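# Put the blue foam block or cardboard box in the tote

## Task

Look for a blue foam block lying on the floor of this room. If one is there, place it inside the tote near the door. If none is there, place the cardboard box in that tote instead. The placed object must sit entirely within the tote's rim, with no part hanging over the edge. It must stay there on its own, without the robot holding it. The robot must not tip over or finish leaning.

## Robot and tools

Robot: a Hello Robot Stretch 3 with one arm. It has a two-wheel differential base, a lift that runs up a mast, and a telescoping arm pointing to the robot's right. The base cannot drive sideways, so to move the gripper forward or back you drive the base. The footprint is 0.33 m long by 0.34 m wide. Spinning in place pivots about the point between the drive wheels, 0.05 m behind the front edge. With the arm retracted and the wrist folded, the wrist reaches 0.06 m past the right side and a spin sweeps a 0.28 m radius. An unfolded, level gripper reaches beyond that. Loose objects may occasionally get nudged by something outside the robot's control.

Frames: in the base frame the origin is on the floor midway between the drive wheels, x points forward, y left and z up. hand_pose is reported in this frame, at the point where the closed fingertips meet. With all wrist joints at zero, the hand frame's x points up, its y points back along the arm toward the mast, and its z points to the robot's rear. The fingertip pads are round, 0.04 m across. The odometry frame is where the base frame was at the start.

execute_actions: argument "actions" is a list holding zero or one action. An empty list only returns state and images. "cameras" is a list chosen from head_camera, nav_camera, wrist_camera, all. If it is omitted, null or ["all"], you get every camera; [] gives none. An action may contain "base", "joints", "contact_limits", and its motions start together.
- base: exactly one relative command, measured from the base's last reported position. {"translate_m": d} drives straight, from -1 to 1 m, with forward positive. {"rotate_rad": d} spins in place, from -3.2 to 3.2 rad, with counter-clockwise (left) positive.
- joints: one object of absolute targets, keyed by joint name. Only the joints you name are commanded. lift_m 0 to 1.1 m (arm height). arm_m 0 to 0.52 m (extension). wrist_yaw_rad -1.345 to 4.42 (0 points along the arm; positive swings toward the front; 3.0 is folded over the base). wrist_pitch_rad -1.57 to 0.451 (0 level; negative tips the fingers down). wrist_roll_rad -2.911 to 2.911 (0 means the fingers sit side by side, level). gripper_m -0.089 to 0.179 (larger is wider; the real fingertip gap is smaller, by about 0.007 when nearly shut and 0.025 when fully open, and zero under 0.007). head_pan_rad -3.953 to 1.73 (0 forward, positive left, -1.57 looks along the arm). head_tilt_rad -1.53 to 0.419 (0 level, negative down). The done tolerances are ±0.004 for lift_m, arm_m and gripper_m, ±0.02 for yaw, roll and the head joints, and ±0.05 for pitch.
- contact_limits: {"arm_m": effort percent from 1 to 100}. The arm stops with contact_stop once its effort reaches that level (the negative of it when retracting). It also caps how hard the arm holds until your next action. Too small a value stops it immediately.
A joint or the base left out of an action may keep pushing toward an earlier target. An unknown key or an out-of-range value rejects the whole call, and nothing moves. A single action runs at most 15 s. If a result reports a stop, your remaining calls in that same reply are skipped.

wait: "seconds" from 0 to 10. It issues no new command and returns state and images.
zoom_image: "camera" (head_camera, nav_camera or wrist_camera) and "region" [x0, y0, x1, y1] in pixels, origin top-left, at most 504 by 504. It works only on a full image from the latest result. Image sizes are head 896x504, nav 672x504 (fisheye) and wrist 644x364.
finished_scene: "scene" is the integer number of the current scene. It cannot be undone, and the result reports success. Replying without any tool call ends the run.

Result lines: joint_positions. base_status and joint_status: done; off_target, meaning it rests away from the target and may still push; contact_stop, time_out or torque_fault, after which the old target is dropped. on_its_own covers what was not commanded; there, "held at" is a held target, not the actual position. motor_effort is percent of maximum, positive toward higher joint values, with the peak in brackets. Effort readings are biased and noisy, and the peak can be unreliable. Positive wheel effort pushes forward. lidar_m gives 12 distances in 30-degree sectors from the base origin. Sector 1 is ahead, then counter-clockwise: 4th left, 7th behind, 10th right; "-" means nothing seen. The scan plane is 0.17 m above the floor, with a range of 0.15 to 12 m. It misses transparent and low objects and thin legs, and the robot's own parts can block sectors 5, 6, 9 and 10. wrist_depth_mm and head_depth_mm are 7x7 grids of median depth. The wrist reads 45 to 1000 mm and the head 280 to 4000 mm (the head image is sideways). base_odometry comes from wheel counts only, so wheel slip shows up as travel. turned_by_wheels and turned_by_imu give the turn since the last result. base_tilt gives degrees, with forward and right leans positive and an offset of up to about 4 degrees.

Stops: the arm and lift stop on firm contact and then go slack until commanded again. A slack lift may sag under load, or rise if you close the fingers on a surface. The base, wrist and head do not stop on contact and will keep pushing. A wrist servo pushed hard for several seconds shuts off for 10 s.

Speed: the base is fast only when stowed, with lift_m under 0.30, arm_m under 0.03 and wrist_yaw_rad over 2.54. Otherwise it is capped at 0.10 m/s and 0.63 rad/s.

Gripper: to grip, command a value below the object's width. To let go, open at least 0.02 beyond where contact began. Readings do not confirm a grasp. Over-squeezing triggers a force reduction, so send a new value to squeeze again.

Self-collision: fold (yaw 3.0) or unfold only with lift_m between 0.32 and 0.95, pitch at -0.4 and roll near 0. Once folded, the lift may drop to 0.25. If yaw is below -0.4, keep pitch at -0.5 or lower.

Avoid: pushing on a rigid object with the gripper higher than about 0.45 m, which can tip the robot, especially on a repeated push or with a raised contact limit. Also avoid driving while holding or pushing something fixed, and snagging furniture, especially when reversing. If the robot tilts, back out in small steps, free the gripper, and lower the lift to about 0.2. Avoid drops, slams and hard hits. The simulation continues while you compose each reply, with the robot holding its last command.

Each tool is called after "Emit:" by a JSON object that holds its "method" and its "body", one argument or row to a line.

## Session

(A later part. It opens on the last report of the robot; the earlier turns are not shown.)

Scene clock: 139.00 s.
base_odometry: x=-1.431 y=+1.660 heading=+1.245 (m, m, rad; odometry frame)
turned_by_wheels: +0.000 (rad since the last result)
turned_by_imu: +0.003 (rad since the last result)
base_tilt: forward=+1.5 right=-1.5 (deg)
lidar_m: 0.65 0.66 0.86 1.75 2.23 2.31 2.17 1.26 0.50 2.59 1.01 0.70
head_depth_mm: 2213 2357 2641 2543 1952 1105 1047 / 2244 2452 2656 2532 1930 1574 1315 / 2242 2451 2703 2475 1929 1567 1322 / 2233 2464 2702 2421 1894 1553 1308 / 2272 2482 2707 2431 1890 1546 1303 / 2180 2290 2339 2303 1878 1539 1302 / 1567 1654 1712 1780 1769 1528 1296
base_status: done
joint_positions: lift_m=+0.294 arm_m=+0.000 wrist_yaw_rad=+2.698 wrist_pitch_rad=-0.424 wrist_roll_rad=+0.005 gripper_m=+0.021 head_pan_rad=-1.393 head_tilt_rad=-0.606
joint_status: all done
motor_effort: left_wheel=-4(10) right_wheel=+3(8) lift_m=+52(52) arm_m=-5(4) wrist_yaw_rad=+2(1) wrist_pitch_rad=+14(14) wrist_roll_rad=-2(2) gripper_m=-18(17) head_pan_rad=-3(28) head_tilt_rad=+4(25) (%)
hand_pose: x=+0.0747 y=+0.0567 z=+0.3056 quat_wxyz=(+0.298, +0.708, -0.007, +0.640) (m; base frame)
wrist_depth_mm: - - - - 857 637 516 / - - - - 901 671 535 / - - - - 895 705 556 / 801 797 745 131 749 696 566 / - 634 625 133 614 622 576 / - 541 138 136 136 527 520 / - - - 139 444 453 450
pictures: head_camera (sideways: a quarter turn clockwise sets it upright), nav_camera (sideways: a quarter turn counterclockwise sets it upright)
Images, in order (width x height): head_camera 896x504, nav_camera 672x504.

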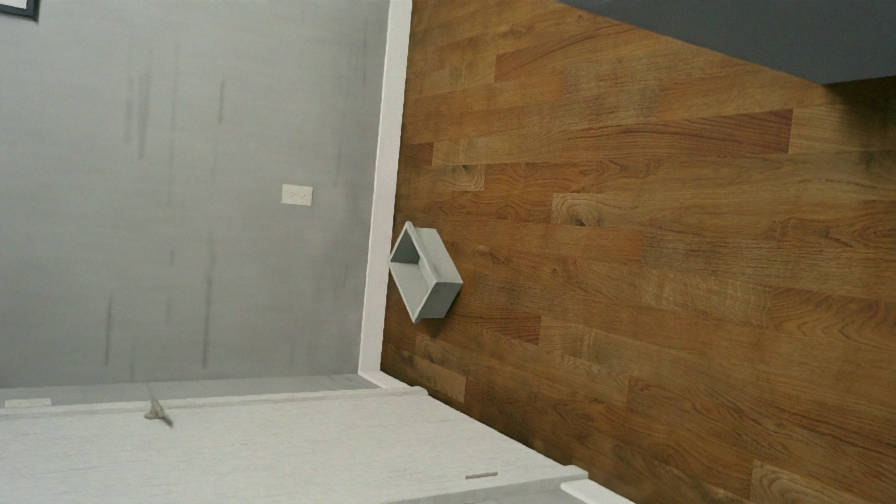

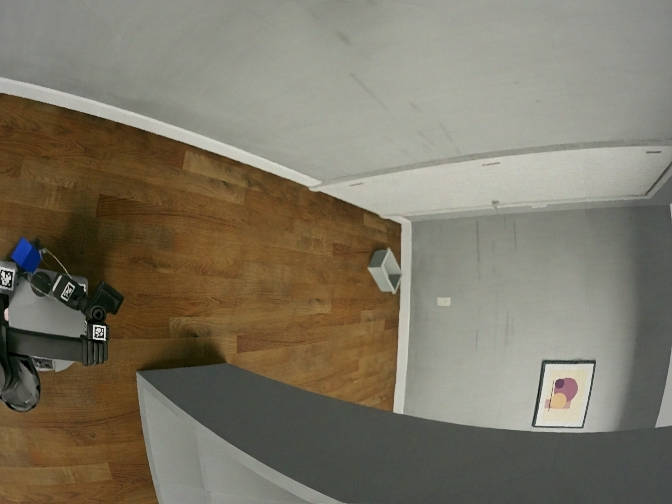

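Emit:
{"method": "execute_actions", "body": {
  "actions": [
    {"base":{"rotate_rad":-1.365},"joints":{"head_pan_rad":0,"head_tilt_rad":-0.9}}
  ],
  "cameras": ["nav_camera"]
}}

Emit:
{"method": "execute_actions", "body": {
  "actions": [
    {"base":{"translate_m":1.0}}
  ],
  "cameras": ["head_camera"]
}}

Scene clock: 146.67 s.
base_odometry: x=-1.431 y=+1.660 heading=-0.120 (m, m, rad; odometry frame)
turned_by_wheels: -1.365 (rad since the last result)
turned_by_imu: -1.385 (rad since the last result)
base_tilt: forward=+1.5 right=-1.5 (deg)
lidar_m: 1.67 0.83 0.66 0.65 0.71 1.07 1.75 2.31 2.89 1.26 0.50 0.51
head_depth_mm: 2331 2541 2120 1728 1120 1034 1133 / 2357 2552 2126 1758 1506 1318 1174 / 2359 2517 2077 1749 1489 1305 1171 / 2406 2433 2057 1727 1491 1299 1164 / 2406 2541 2043 1722 1478 1312 1157 / 2028 2177 2033 1711 1480 1292 1153 / 1539 1623 1705 1646 1458 1278 1141
base_status: done
joint_positions: lift_m=+0.294 arm_m=+0.000 wrist_yaw_rad=+2.698 wrist_pitch_rad=-0.424 wrist_roll_rad=+0.005 gripper_m=+0.021 head_pan_rad=-0.007 head_tilt_rad=-0.889
joint_status: all done
motor_effort: left_wheel=+2(11) right_wheel=-2(6) lift_m=+52(53) arm_m=-4(4) wrist_yaw_rad=+2(1) wrist_pitch_rad=+14(14) wrist_roll_rad=-2(2) gripper_m=-18(18) head_pan_rad=+2(27) head_tilt_rad=-6(35) (%)
hand_pose: x=+0.0747 y=+0.0567 z=+0.3056 quat_wxyz=(+0.298, +0.708, -0.007, +0.640) (m; base frame)
wrist_depth_mm: 557 590 631 690 744 823 915 / 590 635 682 731 809 925 - / 632 686 734 800 873 961 - / 702 727 748 130 731 788 756 / - 643 619 134 609 622 619 / - 545 137 137 136 530 516 / - - - 140 444 453 453
pictures: nav_camera (sideways: a quarter turn counterclockwise sets it upright)
Images, in order (width x height): nav_camera 672x504.

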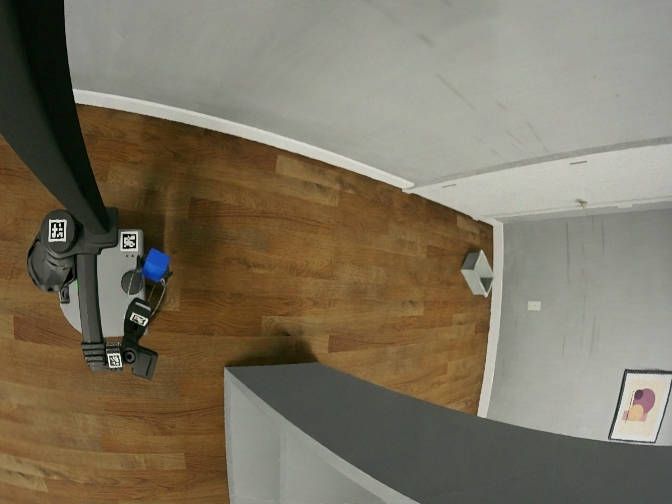

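Scene clock: 151.77 s.
base_odometry: x=-0.438 y=+1.540 heading=-0.120 (m, m, rad; odometry frame)
turned_by_wheels: +0.000 (rad since the last result)
turned_by_imu: +0.003 (rad since the last result)
base_tilt: forward=+1.6 right=-1.5 (deg)
lidar_m: 1.29 0.62 0.53 0.52 0.56 0.86 2.76 0.56 0.47 1.19 2.01 1.60
head_depth_mm: 1405 1594 1845 1780 1528 1325 1185 / 1415 1619 1875 1753 1513 1322 1167 / 1434 1630 1894 1704 1491 1312 1162 / 1453 1648 1894 1674 1479 1304 1164 / 1467 1684 1898 1666 1470 1296 1158 / 1482 1670 1881 1689 1464 1293 1150 / 1192 1261 1332 1438 1427 1287 1141
base_status: done
joint_positions: lift_m=+0.294 arm_m=+0.000 wrist_yaw_rad=+2.698 wrist_pitch_rad=-0.424 wrist_roll_rad=+0.005 gripper_m=+0.021 head_pan_rad=-0.007 head_tilt_rad=-0.890
joint_status: not commanded
motor_effort: left_wheel=+2(12) right_wheel=-1(4) lift_m=+52(52) arm_m=-5(4) wrist_yaw_rad=+2(2) wrist_pitch_rad=+14(14) wrist_roll_rad=-2(2) gripper_m=-17(18) head_pan_rad=+1(2) head_tilt_rad=-6(6) (%)
hand_pose: x=+0.0747 y=+0.0567 z=+0.3056 quat_wxyz=(+0.298, +0.708, -0.007, +0.640) (m; base frame)
wrist_depth_mm: 455 480 515 552 581 644 696 / 478 518 558 603 652 697 777 / 513 552 597 634 699 786 875 / 563 590 627 131 743 762 769 / - 607 615 133 610 626 626 / - 544 137 137 136 515 527 / - - - 140 441 448 445
pictures: head_camera (sideways: a quarter turn clockwise sets it upright)
Images, in order (width x height): head_camera 896x504.

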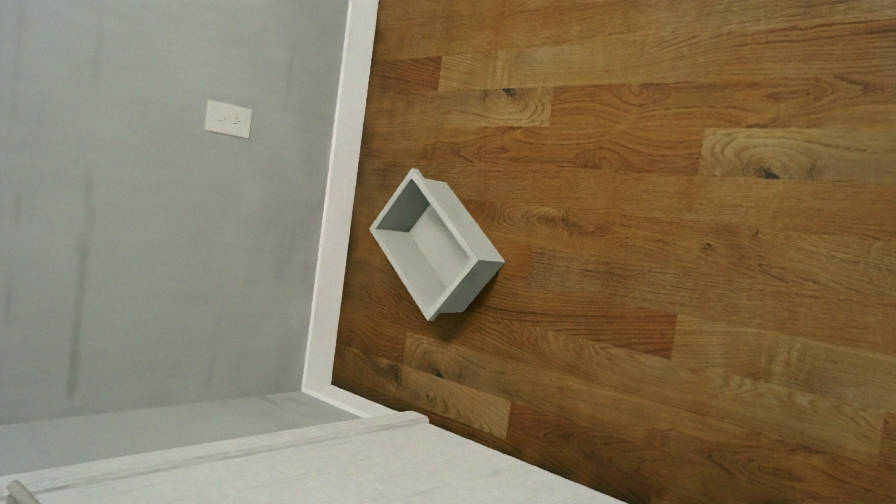

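Emit:
{"method": "execute_actions", "body": {
  "actions": []
}}

Scene clock: 162.57 s.
base_odometry: x=-0.438 y=+1.540 heading=-0.120 (m, m, rad; odometry frame)
turned_by_wheels: +0.000 (rad since the last result)
turned_by_imu: -0.001 (rad since the last result)
base_tilt: forward=+1.5 right=-1.5 (deg)
lidar_m: 1.29 0.62 0.53 0.52 0.56 0.86 2.77 0.56 0.47 1.19 2.01 1.60
head_depth_mm: 1402 1592 1837 1768 1527 1330 1185 / 1415 1609 1860 1749 1518 1320 1173 / 1424 1632 1911 1709 1499 1314 1167 / 1439 1650 1887 1700 1487 1304 1160 / 1467 1690 1911 1677 1468 1291 1158 / 1476 1666 1889 1686 1469 1296 1152 / 1194 1266 1342 1444 1420 1281 1145
base_status: done
joint_positions: lift_m=+0.294 arm_m=+0.000 wrist_yaw_rad=+2.698 wrist_pitch_rad=-0.424 wrist_roll_rad=+0.005 gripper_m=+0.021 head_pan_rad=-0.007 head_tilt_rad=-0.890
joint_status: not commanded
motor_effort: left_wheel=+1(12) right_wheel=-1(4) lift_m=+52(52) arm_m=-4(4) wrist_yaw_rad=+2(2) wrist_pitch_rad=+14(14) wrist_roll_rad=-2(2) gripper_m=-18(18) head_pan_rad=+2(2) head_tilt_rad=-6(6) (%)
hand_pose: x=+0.0747 y=+0.0567 z=+0.3056 quat_wxyz=(+0.298, +0.708, -0.007, +0.640) (m; base frame)
wrist_depth_mm: 451 480 515 557 581 646 695 / 484 514 553 602 632 695 775 / 524 546 602 649 699 784 876 / 561 604 637 131 740 769 774 / - 617 624 133 614 627 615 / - 544 137 137 136 517 522 / - - - 140 438 453 451
pictures: head_camera (sideways: a quarter turn clockwise sets it upright), nav_camera (sideways: a quarter turn counterclockwise sets it upright), wrist_camera
Images, in order (width x height): head_camera 896x504, nav_camera 672x504, wrist_camera 644x364.

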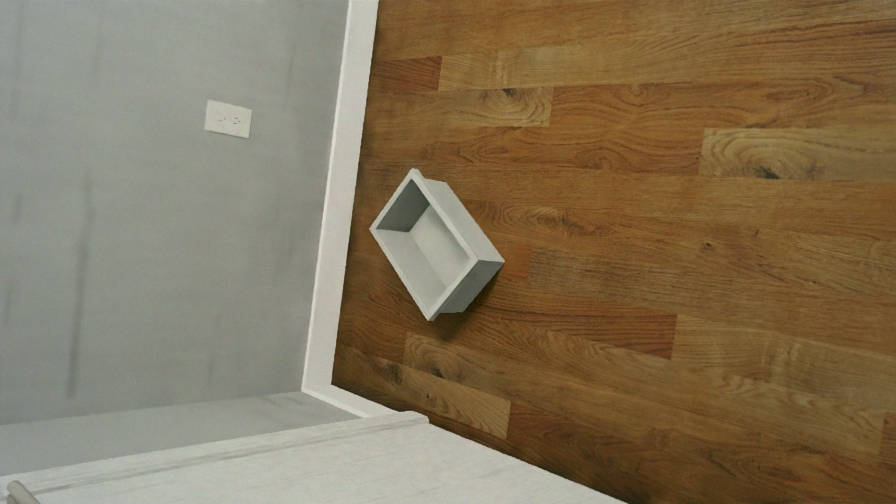

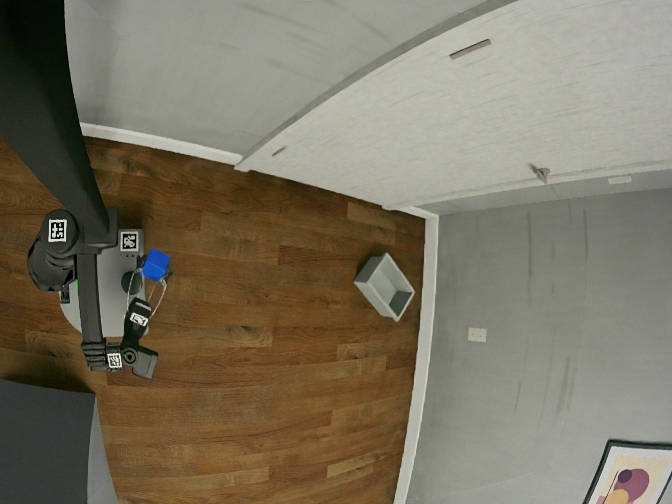

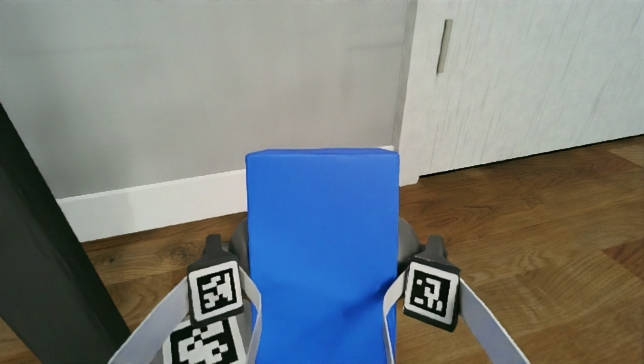

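Emit:
{"method": "execute_actions", "body": {
  "actions": [
    {"base":{"translate_m":0.68},"joints":{"head_tilt_rad":-1.2}}
  ],
  "cameras": ["head_camera","nav_camera"]
}}

Scene clock: 175.03 s.
base_odometry: x=+0.237 y=+1.459 heading=-0.120 (m, m, rad; odometry frame)
turned_by_wheels: +0.000 (rad since the last result)
turned_by_imu: +0.002 (rad since the last result)
base_tilt: forward=+1.4 right=-1.5 (deg)
lidar_m: 0.91 0.52 0.42 0.41 0.45 0.71 3.47 0.99 1.38 2.37 1.15 0.92
head_depth_mm: 913 1100 1393 1420 1316 1218 1137 / 931 1122 1425 1437 1298 1221 1126 / 947 1151 1434 1378 1301 1208 - / 964 1169 1470 1387 1280 1201 - / 973 1194 1464 1387 1277 1191 - / 991 1222 1459 1391 1270 1193 - / 986 1126 1225 1275 1259 1184 1115
base_status: done
joint_positions: lift_m=+0.294 arm_m=+0.000 wrist_yaw_rad=+2.698 wrist_pitch_rad=-0.424 wrist_roll_rad=+0.005 gripper_m=+0.021 head_pan_rad=-0.007 head_tilt_rad=-1.186
joint_status: all done
motor_effort: left_wheel=+1(10) right_wheel=-1(4) lift_m=+52(52) arm_m=-4(4) wrist_yaw_rad=+0(1) wrist_pitch_rad=+14(14) wrist_roll_rad=-2(2) gripper_m=-17(17) head_pan_rad=+1(1) head_tilt_rad=-8(37) (%)
hand_pose: x=+0.0747 y=+0.0567 z=+0.3057 quat_wxyz=(+0.298, +0.708, -0.007, +0.640) (m; base frame)
wrist_depth_mm: 362 383 413 442 484 526 603 / 388 408 442 480 520 580 673 / 415 448 482 517 577 642 753 / 452 483 512 131 640 702 770 / - 534 551 134 618 619 621 / - 532 137 136 136 528 432 / - - - 140 442 456 413
pictures: head_camera (sideways: a quarter turn clockwise sets it upright), nav_camera (sideways: a quarter turn counterclockwise sets it upright)
Images, in order (width x height): head_camera 896x504, nav_camera 672x504.

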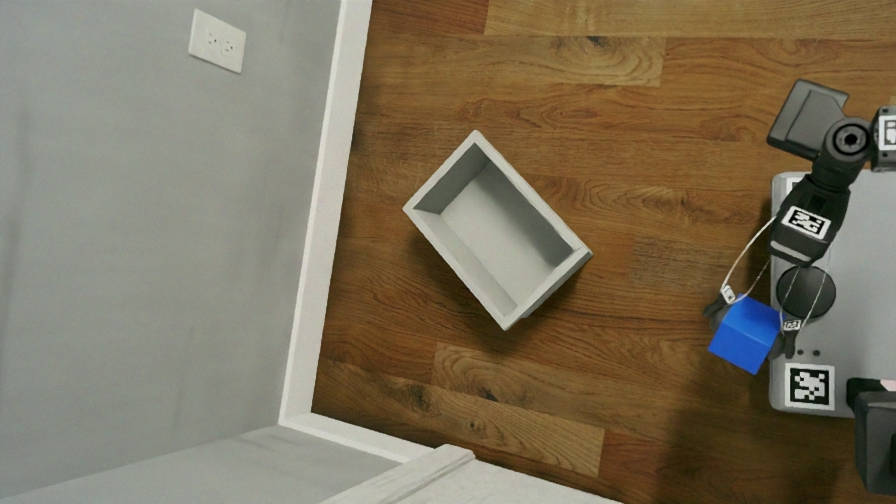

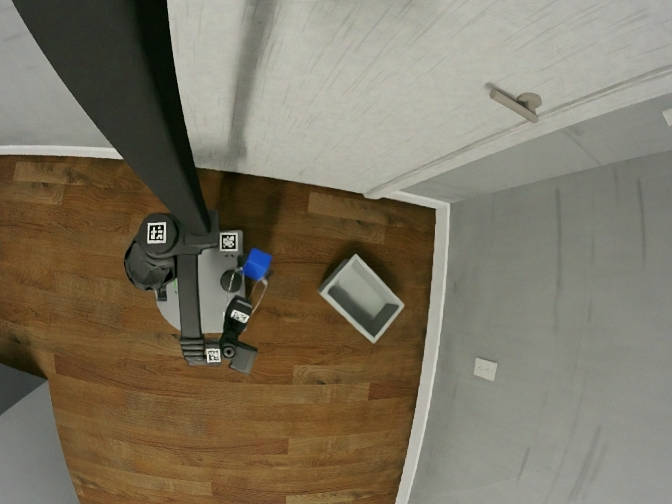

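Emit:
{"method": "execute_actions", "body": {
  "actions": [
    {"base":{"rotate_rad":1.45},"joints":{"lift_m":0.38,"wrist_yaw_rad":0,"arm_m":0.2,"head_pan_rad":-1.6,"head_tilt_rad":-1.2}}
  ],
  "cameras": ["head_camera"]
}}

Emit:
{"method": "execute_actions", "body": {
  "actions": [
    {"joints":{"wrist_pitch_rad":-1.55,"arm_m":0.35,"lift_m":0.36,"wrist_roll_rad":-0.65}}
  ],
  "cameras": ["head_camera","wrist_camera"]
}}

Scene clock: 190.13 s.
base_odometry: x=+0.237 y=+1.459 heading=+1.330 (m, m, rad; odometry frame)
turned_by_wheels: +1.450 (rad since the last result)
turned_by_imu: +1.472 (rad since the last result)
base_tilt: forward=+1.5 right=-1.5 (deg)
lidar_m: 0.41 0.43 0.62 1.81 1.05 1.19 3.08 1.27 0.94 0.91 0.57 0.42
head_depth_mm: 959 1168 1467 1427 1308 1216 1161 / 958 1163 1465 1422 1305 1222 - / 961 1167 1479 1445 1299 - - / 965 1174 1389 - 1272 1229 - / 961 1179 1459 1407 1279 1205 1115 / 961 1174 1458 1386 1279 1188 1115 / 966 1178 1429 1357 1277 1190 1109
base_status: done
joint_positions: lift_m=+0.379 arm_m=+0.200 wrist_yaw_rad=+0.003 wrist_pitch_rad=-0.424 wrist_roll_rad=+0.004 gripper_m=+0.021 head_pan_rad=-1.593 head_tilt_rad=-1.186
joint_status: all done
motor_effort: left_wheel=-3(11) right_wheel=+3(7) lift_m=+52(53) arm_m=+3(0) wrist_yaw_rad=-2(1) wrist_pitch_rad=+14(14) wrist_roll_rad=-2(2) gripper_m=-18(17) head_pan_rad=-2(27) head_tilt_rad=-9(9) (%)
hand_pose: x=-0.0210 y=-0.5683 z=+0.3907 quat_wxyz=(+0.690, +0.150, -0.692, -0.148) (m; base frame)
wrist_depth_mm: 441 435 434 427 423 418 418 / 479 476 470 466 457 450 449 / 515 518 513 497 504 496 489 / 536 582 554 131 544 552 545 / 543 641 609 133 585 608 606 / 538 637 137 137 136 624 627 / 518 555 534 140 535 539 539
pictures: head_camera (sideways: a quarter turn clockwise sets it upright)
Images, in order (width x height): head_camera 896x504.

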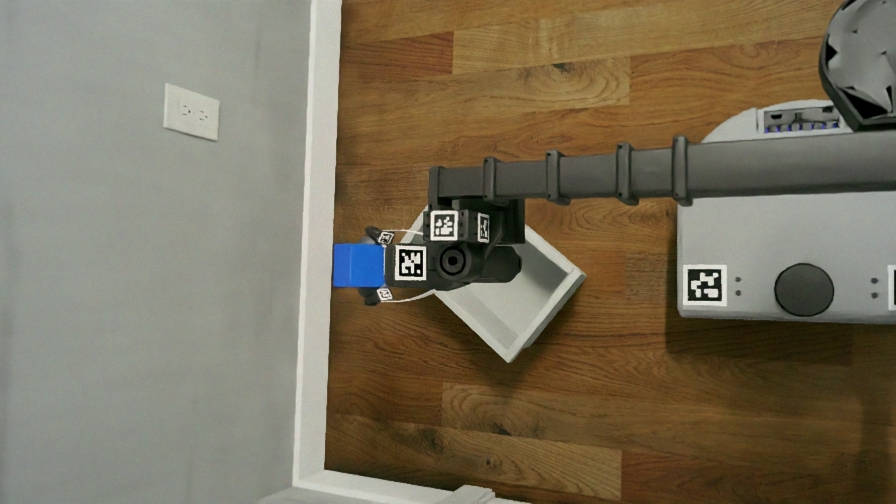

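Scene clock: 192.50 s.
base_odometry: x=+0.237 y=+1.459 heading=+1.330 (m, m, rad; odometry frame)
turned_by_wheels: +0.000 (rad since the last result)
turned_by_imu: +0.000 (rad since the last result)
base_tilt: forward=+1.5 right=-1.5 (deg)
lidar_m: 0.41 0.43 0.62 1.81 1.05 1.20 3.08 1.27 0.94 0.91 0.57 0.42
head_depth_mm: 956 1166 1456 1429 1311 1220 1157 / 956 1160 1468 1425 1311 1223 - / 958 1178 1448 1386 1310 - - / 965 1178 1414 1354 1287 1228 - / 958 1174 1471 1401 1281 1204 1110 / 962 1180 1445 1390 1278 1191 1110 / 962 1177 1416 1374 1268 1184 1103
base_status: not commanded
joint_positions: lift_m=+0.361 arm_m=+0.350 wrist_yaw_rad=+0.001 wrist_pitch_rad=-1.542 wrist_roll_rad=-0.644 gripper_m=+0.021 head_pan_rad=-1.593 head_tilt_rad=-1.186
joint_status: all done
motor_effort: left_wheel=-3(3) right_wheel=+3(3) lift_m=+19(48) arm_m=+4(2) wrist_yaw_rad=-2(2) wrist_pitch_rad=-5(13) wrist_roll_rad=-3(2) gripper_m=-18(17) head_pan_rad=-2(3) head_tilt_rad=-8(7) (%)
hand_pose: x=-0.0216 y=-0.4781 z=+0.2425 quat_wxyz=(+0.642, +0.624, -0.320, -0.311) (m; base frame)
wrist_depth_mm: 387 384 383 383 380 380 378 / 396 392 391 318 368 308 386 / 405 401 340 395 395 320 399 / 411 411 307 131 398 333 401 / 424 416 290 134 342 304 412 / 429 430 137 136 135 419 425 / 442 436 437 140 435 432 432
pictures: head_camera (sideways: a quarter turn clockwise sets it upright), wrist_camera
Images, in order (width x height): head_camera 896x504, wrist_camera 644x364.

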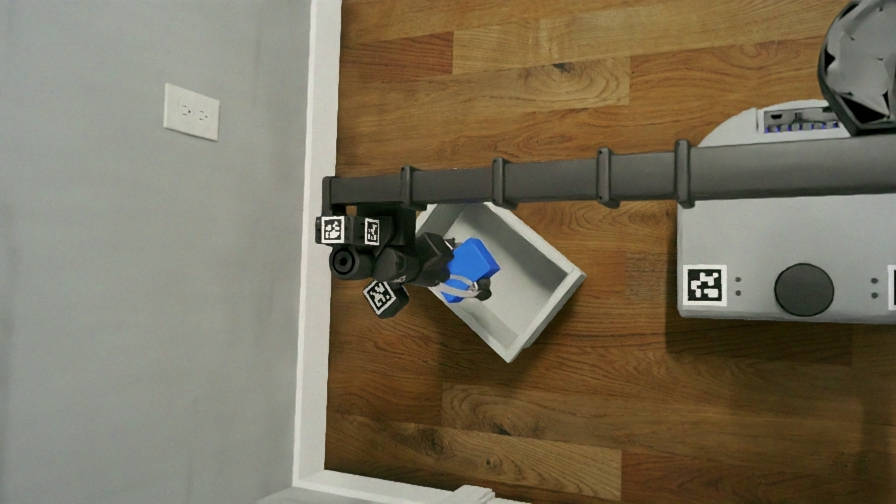

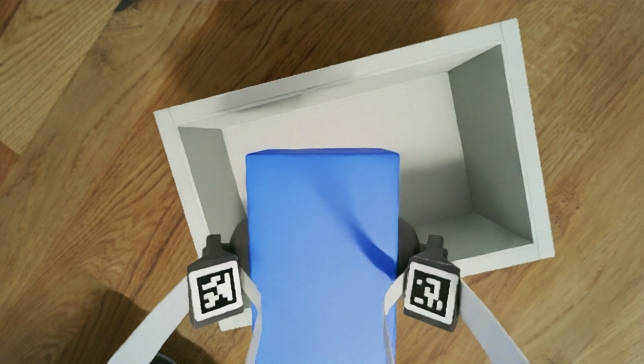

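Emit:
{"method": "execute_actions", "body": {
  "actions": [
    {"base":{"translate_m":-0.015},"joints":{"arm_m":0.377,"wrist_roll_rad":-0.88,"lift_m":0.145}}
  ],
  "cameras": ["head_camera","wrist_camera"]
}}

Scene clock: 202.57 s.
base_odometry: x=+0.234 y=+1.444 heading=+1.330 (m, m, rad; odometry frame)
turned_by_wheels: +0.000 (rad since the last result)
turned_by_imu: -0.001 (rad since the last result)
base_tilt: forward=+1.5 right=-1.5 (deg)
lidar_m: 0.43 0.45 0.65 1.86 1.05 1.20 3.07 1.27 0.94 0.92 0.60 0.44
head_depth_mm: 956 1171 1475 1415 1316 1218 1134 / 962 1168 1469 1414 1310 1214 - / 962 1169 1475 1409 1308 - - / 964 1178 1475 1355 1284 1226 - / 960 1168 1473 1400 1271 1201 1115 / 965 1182 1461 1395 1288 1193 1108 / 965 1172 1433 1374 1275 1183 1099
base_status: done
joint_positions: lift_m=+0.146 arm_m=+0.377 wrist_yaw_rad=+0.001 wrist_pitch_rad=-1.543 wrist_roll_rad=-0.873 gripper_m=+0.021 head_pan_rad=-1.593 head_tilt_rad=-1.186
joint_status: all done
motor_effort: left_wheel=-3(10) right_wheel=+3(5) lift_m=+18(18) arm_m=+4(4) wrist_yaw_rad=-2(2) wrist_pitch_rad=-4(5) wrist_roll_rad=-3(3) gripper_m=-18(18) head_pan_rad=-3(3) head_tilt_rad=-9(9) (%)
hand_pose: x=-0.0215 y=-0.5048 z=+0.0276 quat_wxyz=(+0.674, +0.656, -0.244, -0.238) (m; base frame)
wrist_depth_mm: 98 89 90 91 92 93 94 / 163 169 172 175 175 175 157 / 175 180 180 178 179 178 166 / 174 185 183 131 182 183 166 / 174 189 186 133 185 187 167 / 173 193 138 137 136 191 167 / 173 198 196 140 196 195 167
pictures: head_camera (sideways: a quarter turn clockwise sets it upright), wrist_camera
Images, in order (width x height): head_camera 896x504, wrist_camera 644x364.

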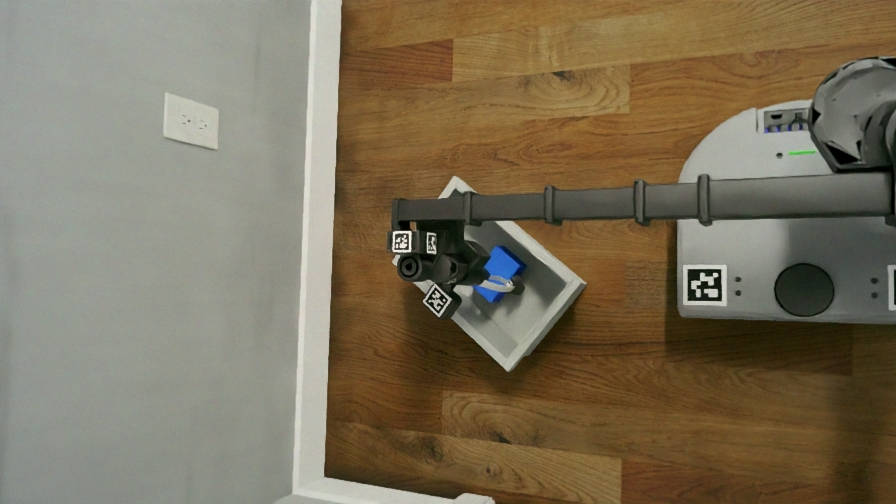

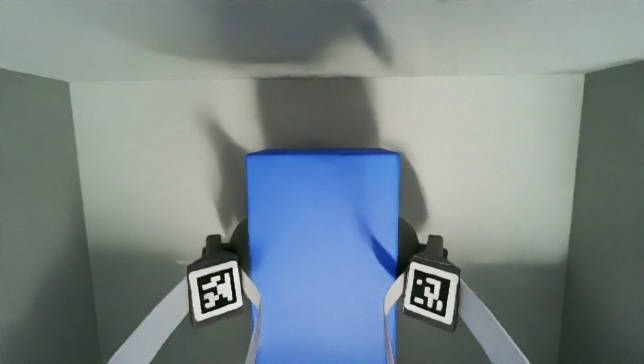

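Emit:
{"method": "execute_actions", "body": {
  "actions": [
    {"joints":{"lift_m":0.141,"gripper_m":0.10}}
  ],
  "cameras": []
}}

Emit:
{"method": "execute_actions", "body": {
  "actions": [
    {"joints":{"lift_m":0.29}}
  ],
  "cameras": ["head_camera","wrist_camera"]
}}

Scene clock: 208.23 s.
base_odometry: x=+0.234 y=+1.444 heading=+1.330 (m, m, rad; odometry frame)
turned_by_wheels: +0.000 (rad since the last result)
turned_by_imu: -0.001 (rad since the last result)
base_tilt: forward=+1.5 right=-1.5 (deg)
lidar_m: 0.43 0.44 0.65 1.87 1.05 1.20 3.07 1.27 0.94 0.91 0.60 0.44
head_depth_mm: 960 1171 1474 1431 1316 1223 1135 / 956 1160 1471 1412 1313 1219 - / 954 1170 1472 1416 1301 - - / 964 1164 1474 1363 1280 1228 - / 965 1175 1469 1391 1276 1208 1117 / 958 1181 1453 1385 1277 1188 1111 / 966 1173 1428 1385 1275 1182 1104
base_status: not commanded
joint_positions: lift_m=+0.142 arm_m=+0.377 wrist_yaw_rad=+0.001 wrist_pitch_rad=-1.543 wrist_roll_rad=-0.873 gripper_m=+0.100 head_pan_rad=-1.593 head_tilt_rad=-1.186
joint_status: all done
motor_effort: left_wheel=-4(4) right_wheel=+3(3) lift_m=+18(19) arm_m=+4(4) wrist_yaw_rad=-1(1) wrist_pitch_rad=-4(4) wrist_roll_rad=-3(3) gripper_m=+0(86) head_pan_rad=-2(2) head_tilt_rad=-9(8) (%)
hand_pose: x=-0.0215 y=-0.5048 z=+0.0236 quat_wxyz=(+0.674, +0.656, -0.244, -0.238) (m; base frame)
wrist_depth_mm: 97 89 90 91 92 93 94 / 163 169 172 173 171 171 157 / 172 176 175 175 175 174 166 / 174 181 179 133 177 178 166 / 174 183 182 136 182 183 167 / 173 188 186 139 186 186 167 / 169 195 192 144 191 192 168
pictures: none
No camera images: the call's "cameras" was empty. Leave "cameras" out to get every camera's image.

Scene clock: 210.43 s.
base_odometry: x=+0.234 y=+1.444 heading=+1.330 (m, m, rad; odometry frame)
turned_by_wheels: +0.000 (rad since the last result)
turned_by_imu: +0.000 (rad since the last result)
base_tilt: forward=+1.4 right=-1.5 (deg)
lidar_m: 0.43 0.44 0.65 1.86 1.05 1.19 3.05 1.27 0.94 0.91 0.60 0.44
head_depth_mm: 958 1168 1469 1429 1307 1220 1151 / 958 1161 1478 1420 1300 1217 - / 958 1174 1443 1409 1299 - - / 964 1177 1437 1348 1278 1226 - / 959 1178 1466 1376 1273 1206 1121 / 964 1173 1458 1385 1288 1194 1111 / 962 1178 1431 1381 1263 1183 1102
base_status: not commanded
joint_positions: lift_m=+0.289 arm_m=+0.377 wrist_yaw_rad=+0.001 wrist_pitch_rad=-1.543 wrist_roll_rad=-0.873 gripper_m=+0.100 head_pan_rad=-1.593 head_tilt_rad=-1.186
joint_status: all done
motor_effort: left_wheel=-4(4) right_wheel=+3(3) lift_m=+52(54) arm_m=+3(3) wrist_yaw_rad=-2(1) wrist_pitch_rad=-4(4) wrist_roll_rad=-3(3) gripper_m=+0(1) head_pan_rad=-3(3) head_tilt_rad=-9(10) (%)
hand_pose: x=-0.0215 y=-0.5048 z=+0.1712 quat_wxyz=(+0.674, +0.656, -0.244, -0.238) (m; base frame)
wrist_depth_mm: 315 316 315 313 312 313 312 / 320 205 210 217 202 201 316 / 329 241 325 324 323 251 323 / 335 242 333 286 329 252 330 / 345 241 337 291 339 254 340 / 353 224 315 315 313 221 346 / 363 230 235 233 231 228 352
pictures: head_camera (sideways: a quarter turn clockwise sets it upright), wrist_camera
Images, in order (width x height): head_camera 896x504, wrist_camera 644x364.

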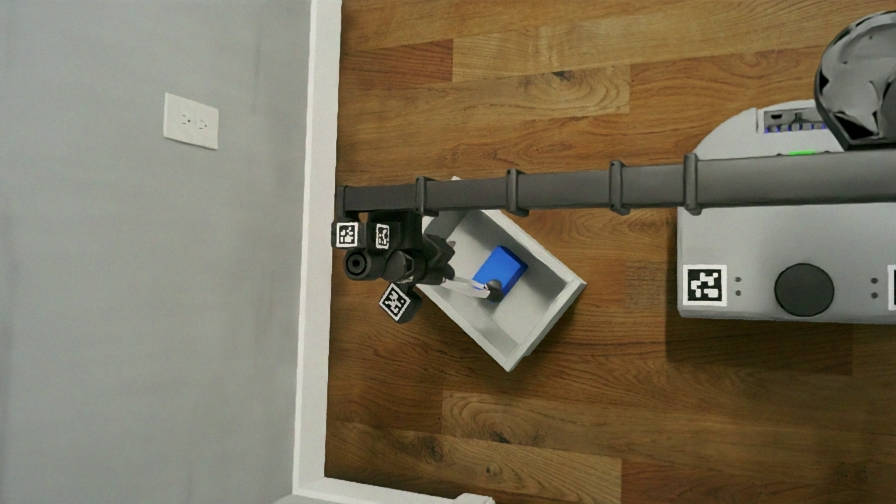

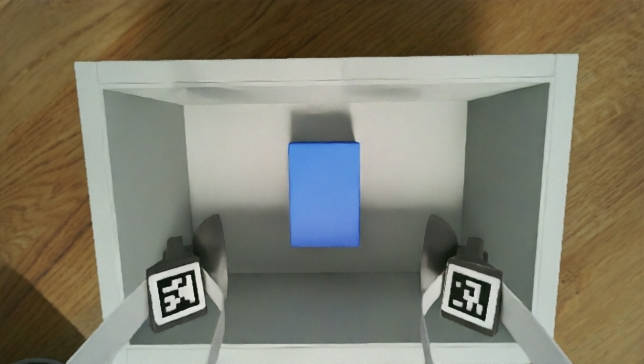

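Emit:
{"method": "finished_scene", "body": {
  "scene": 2
}}

The scene is finished: the task was done.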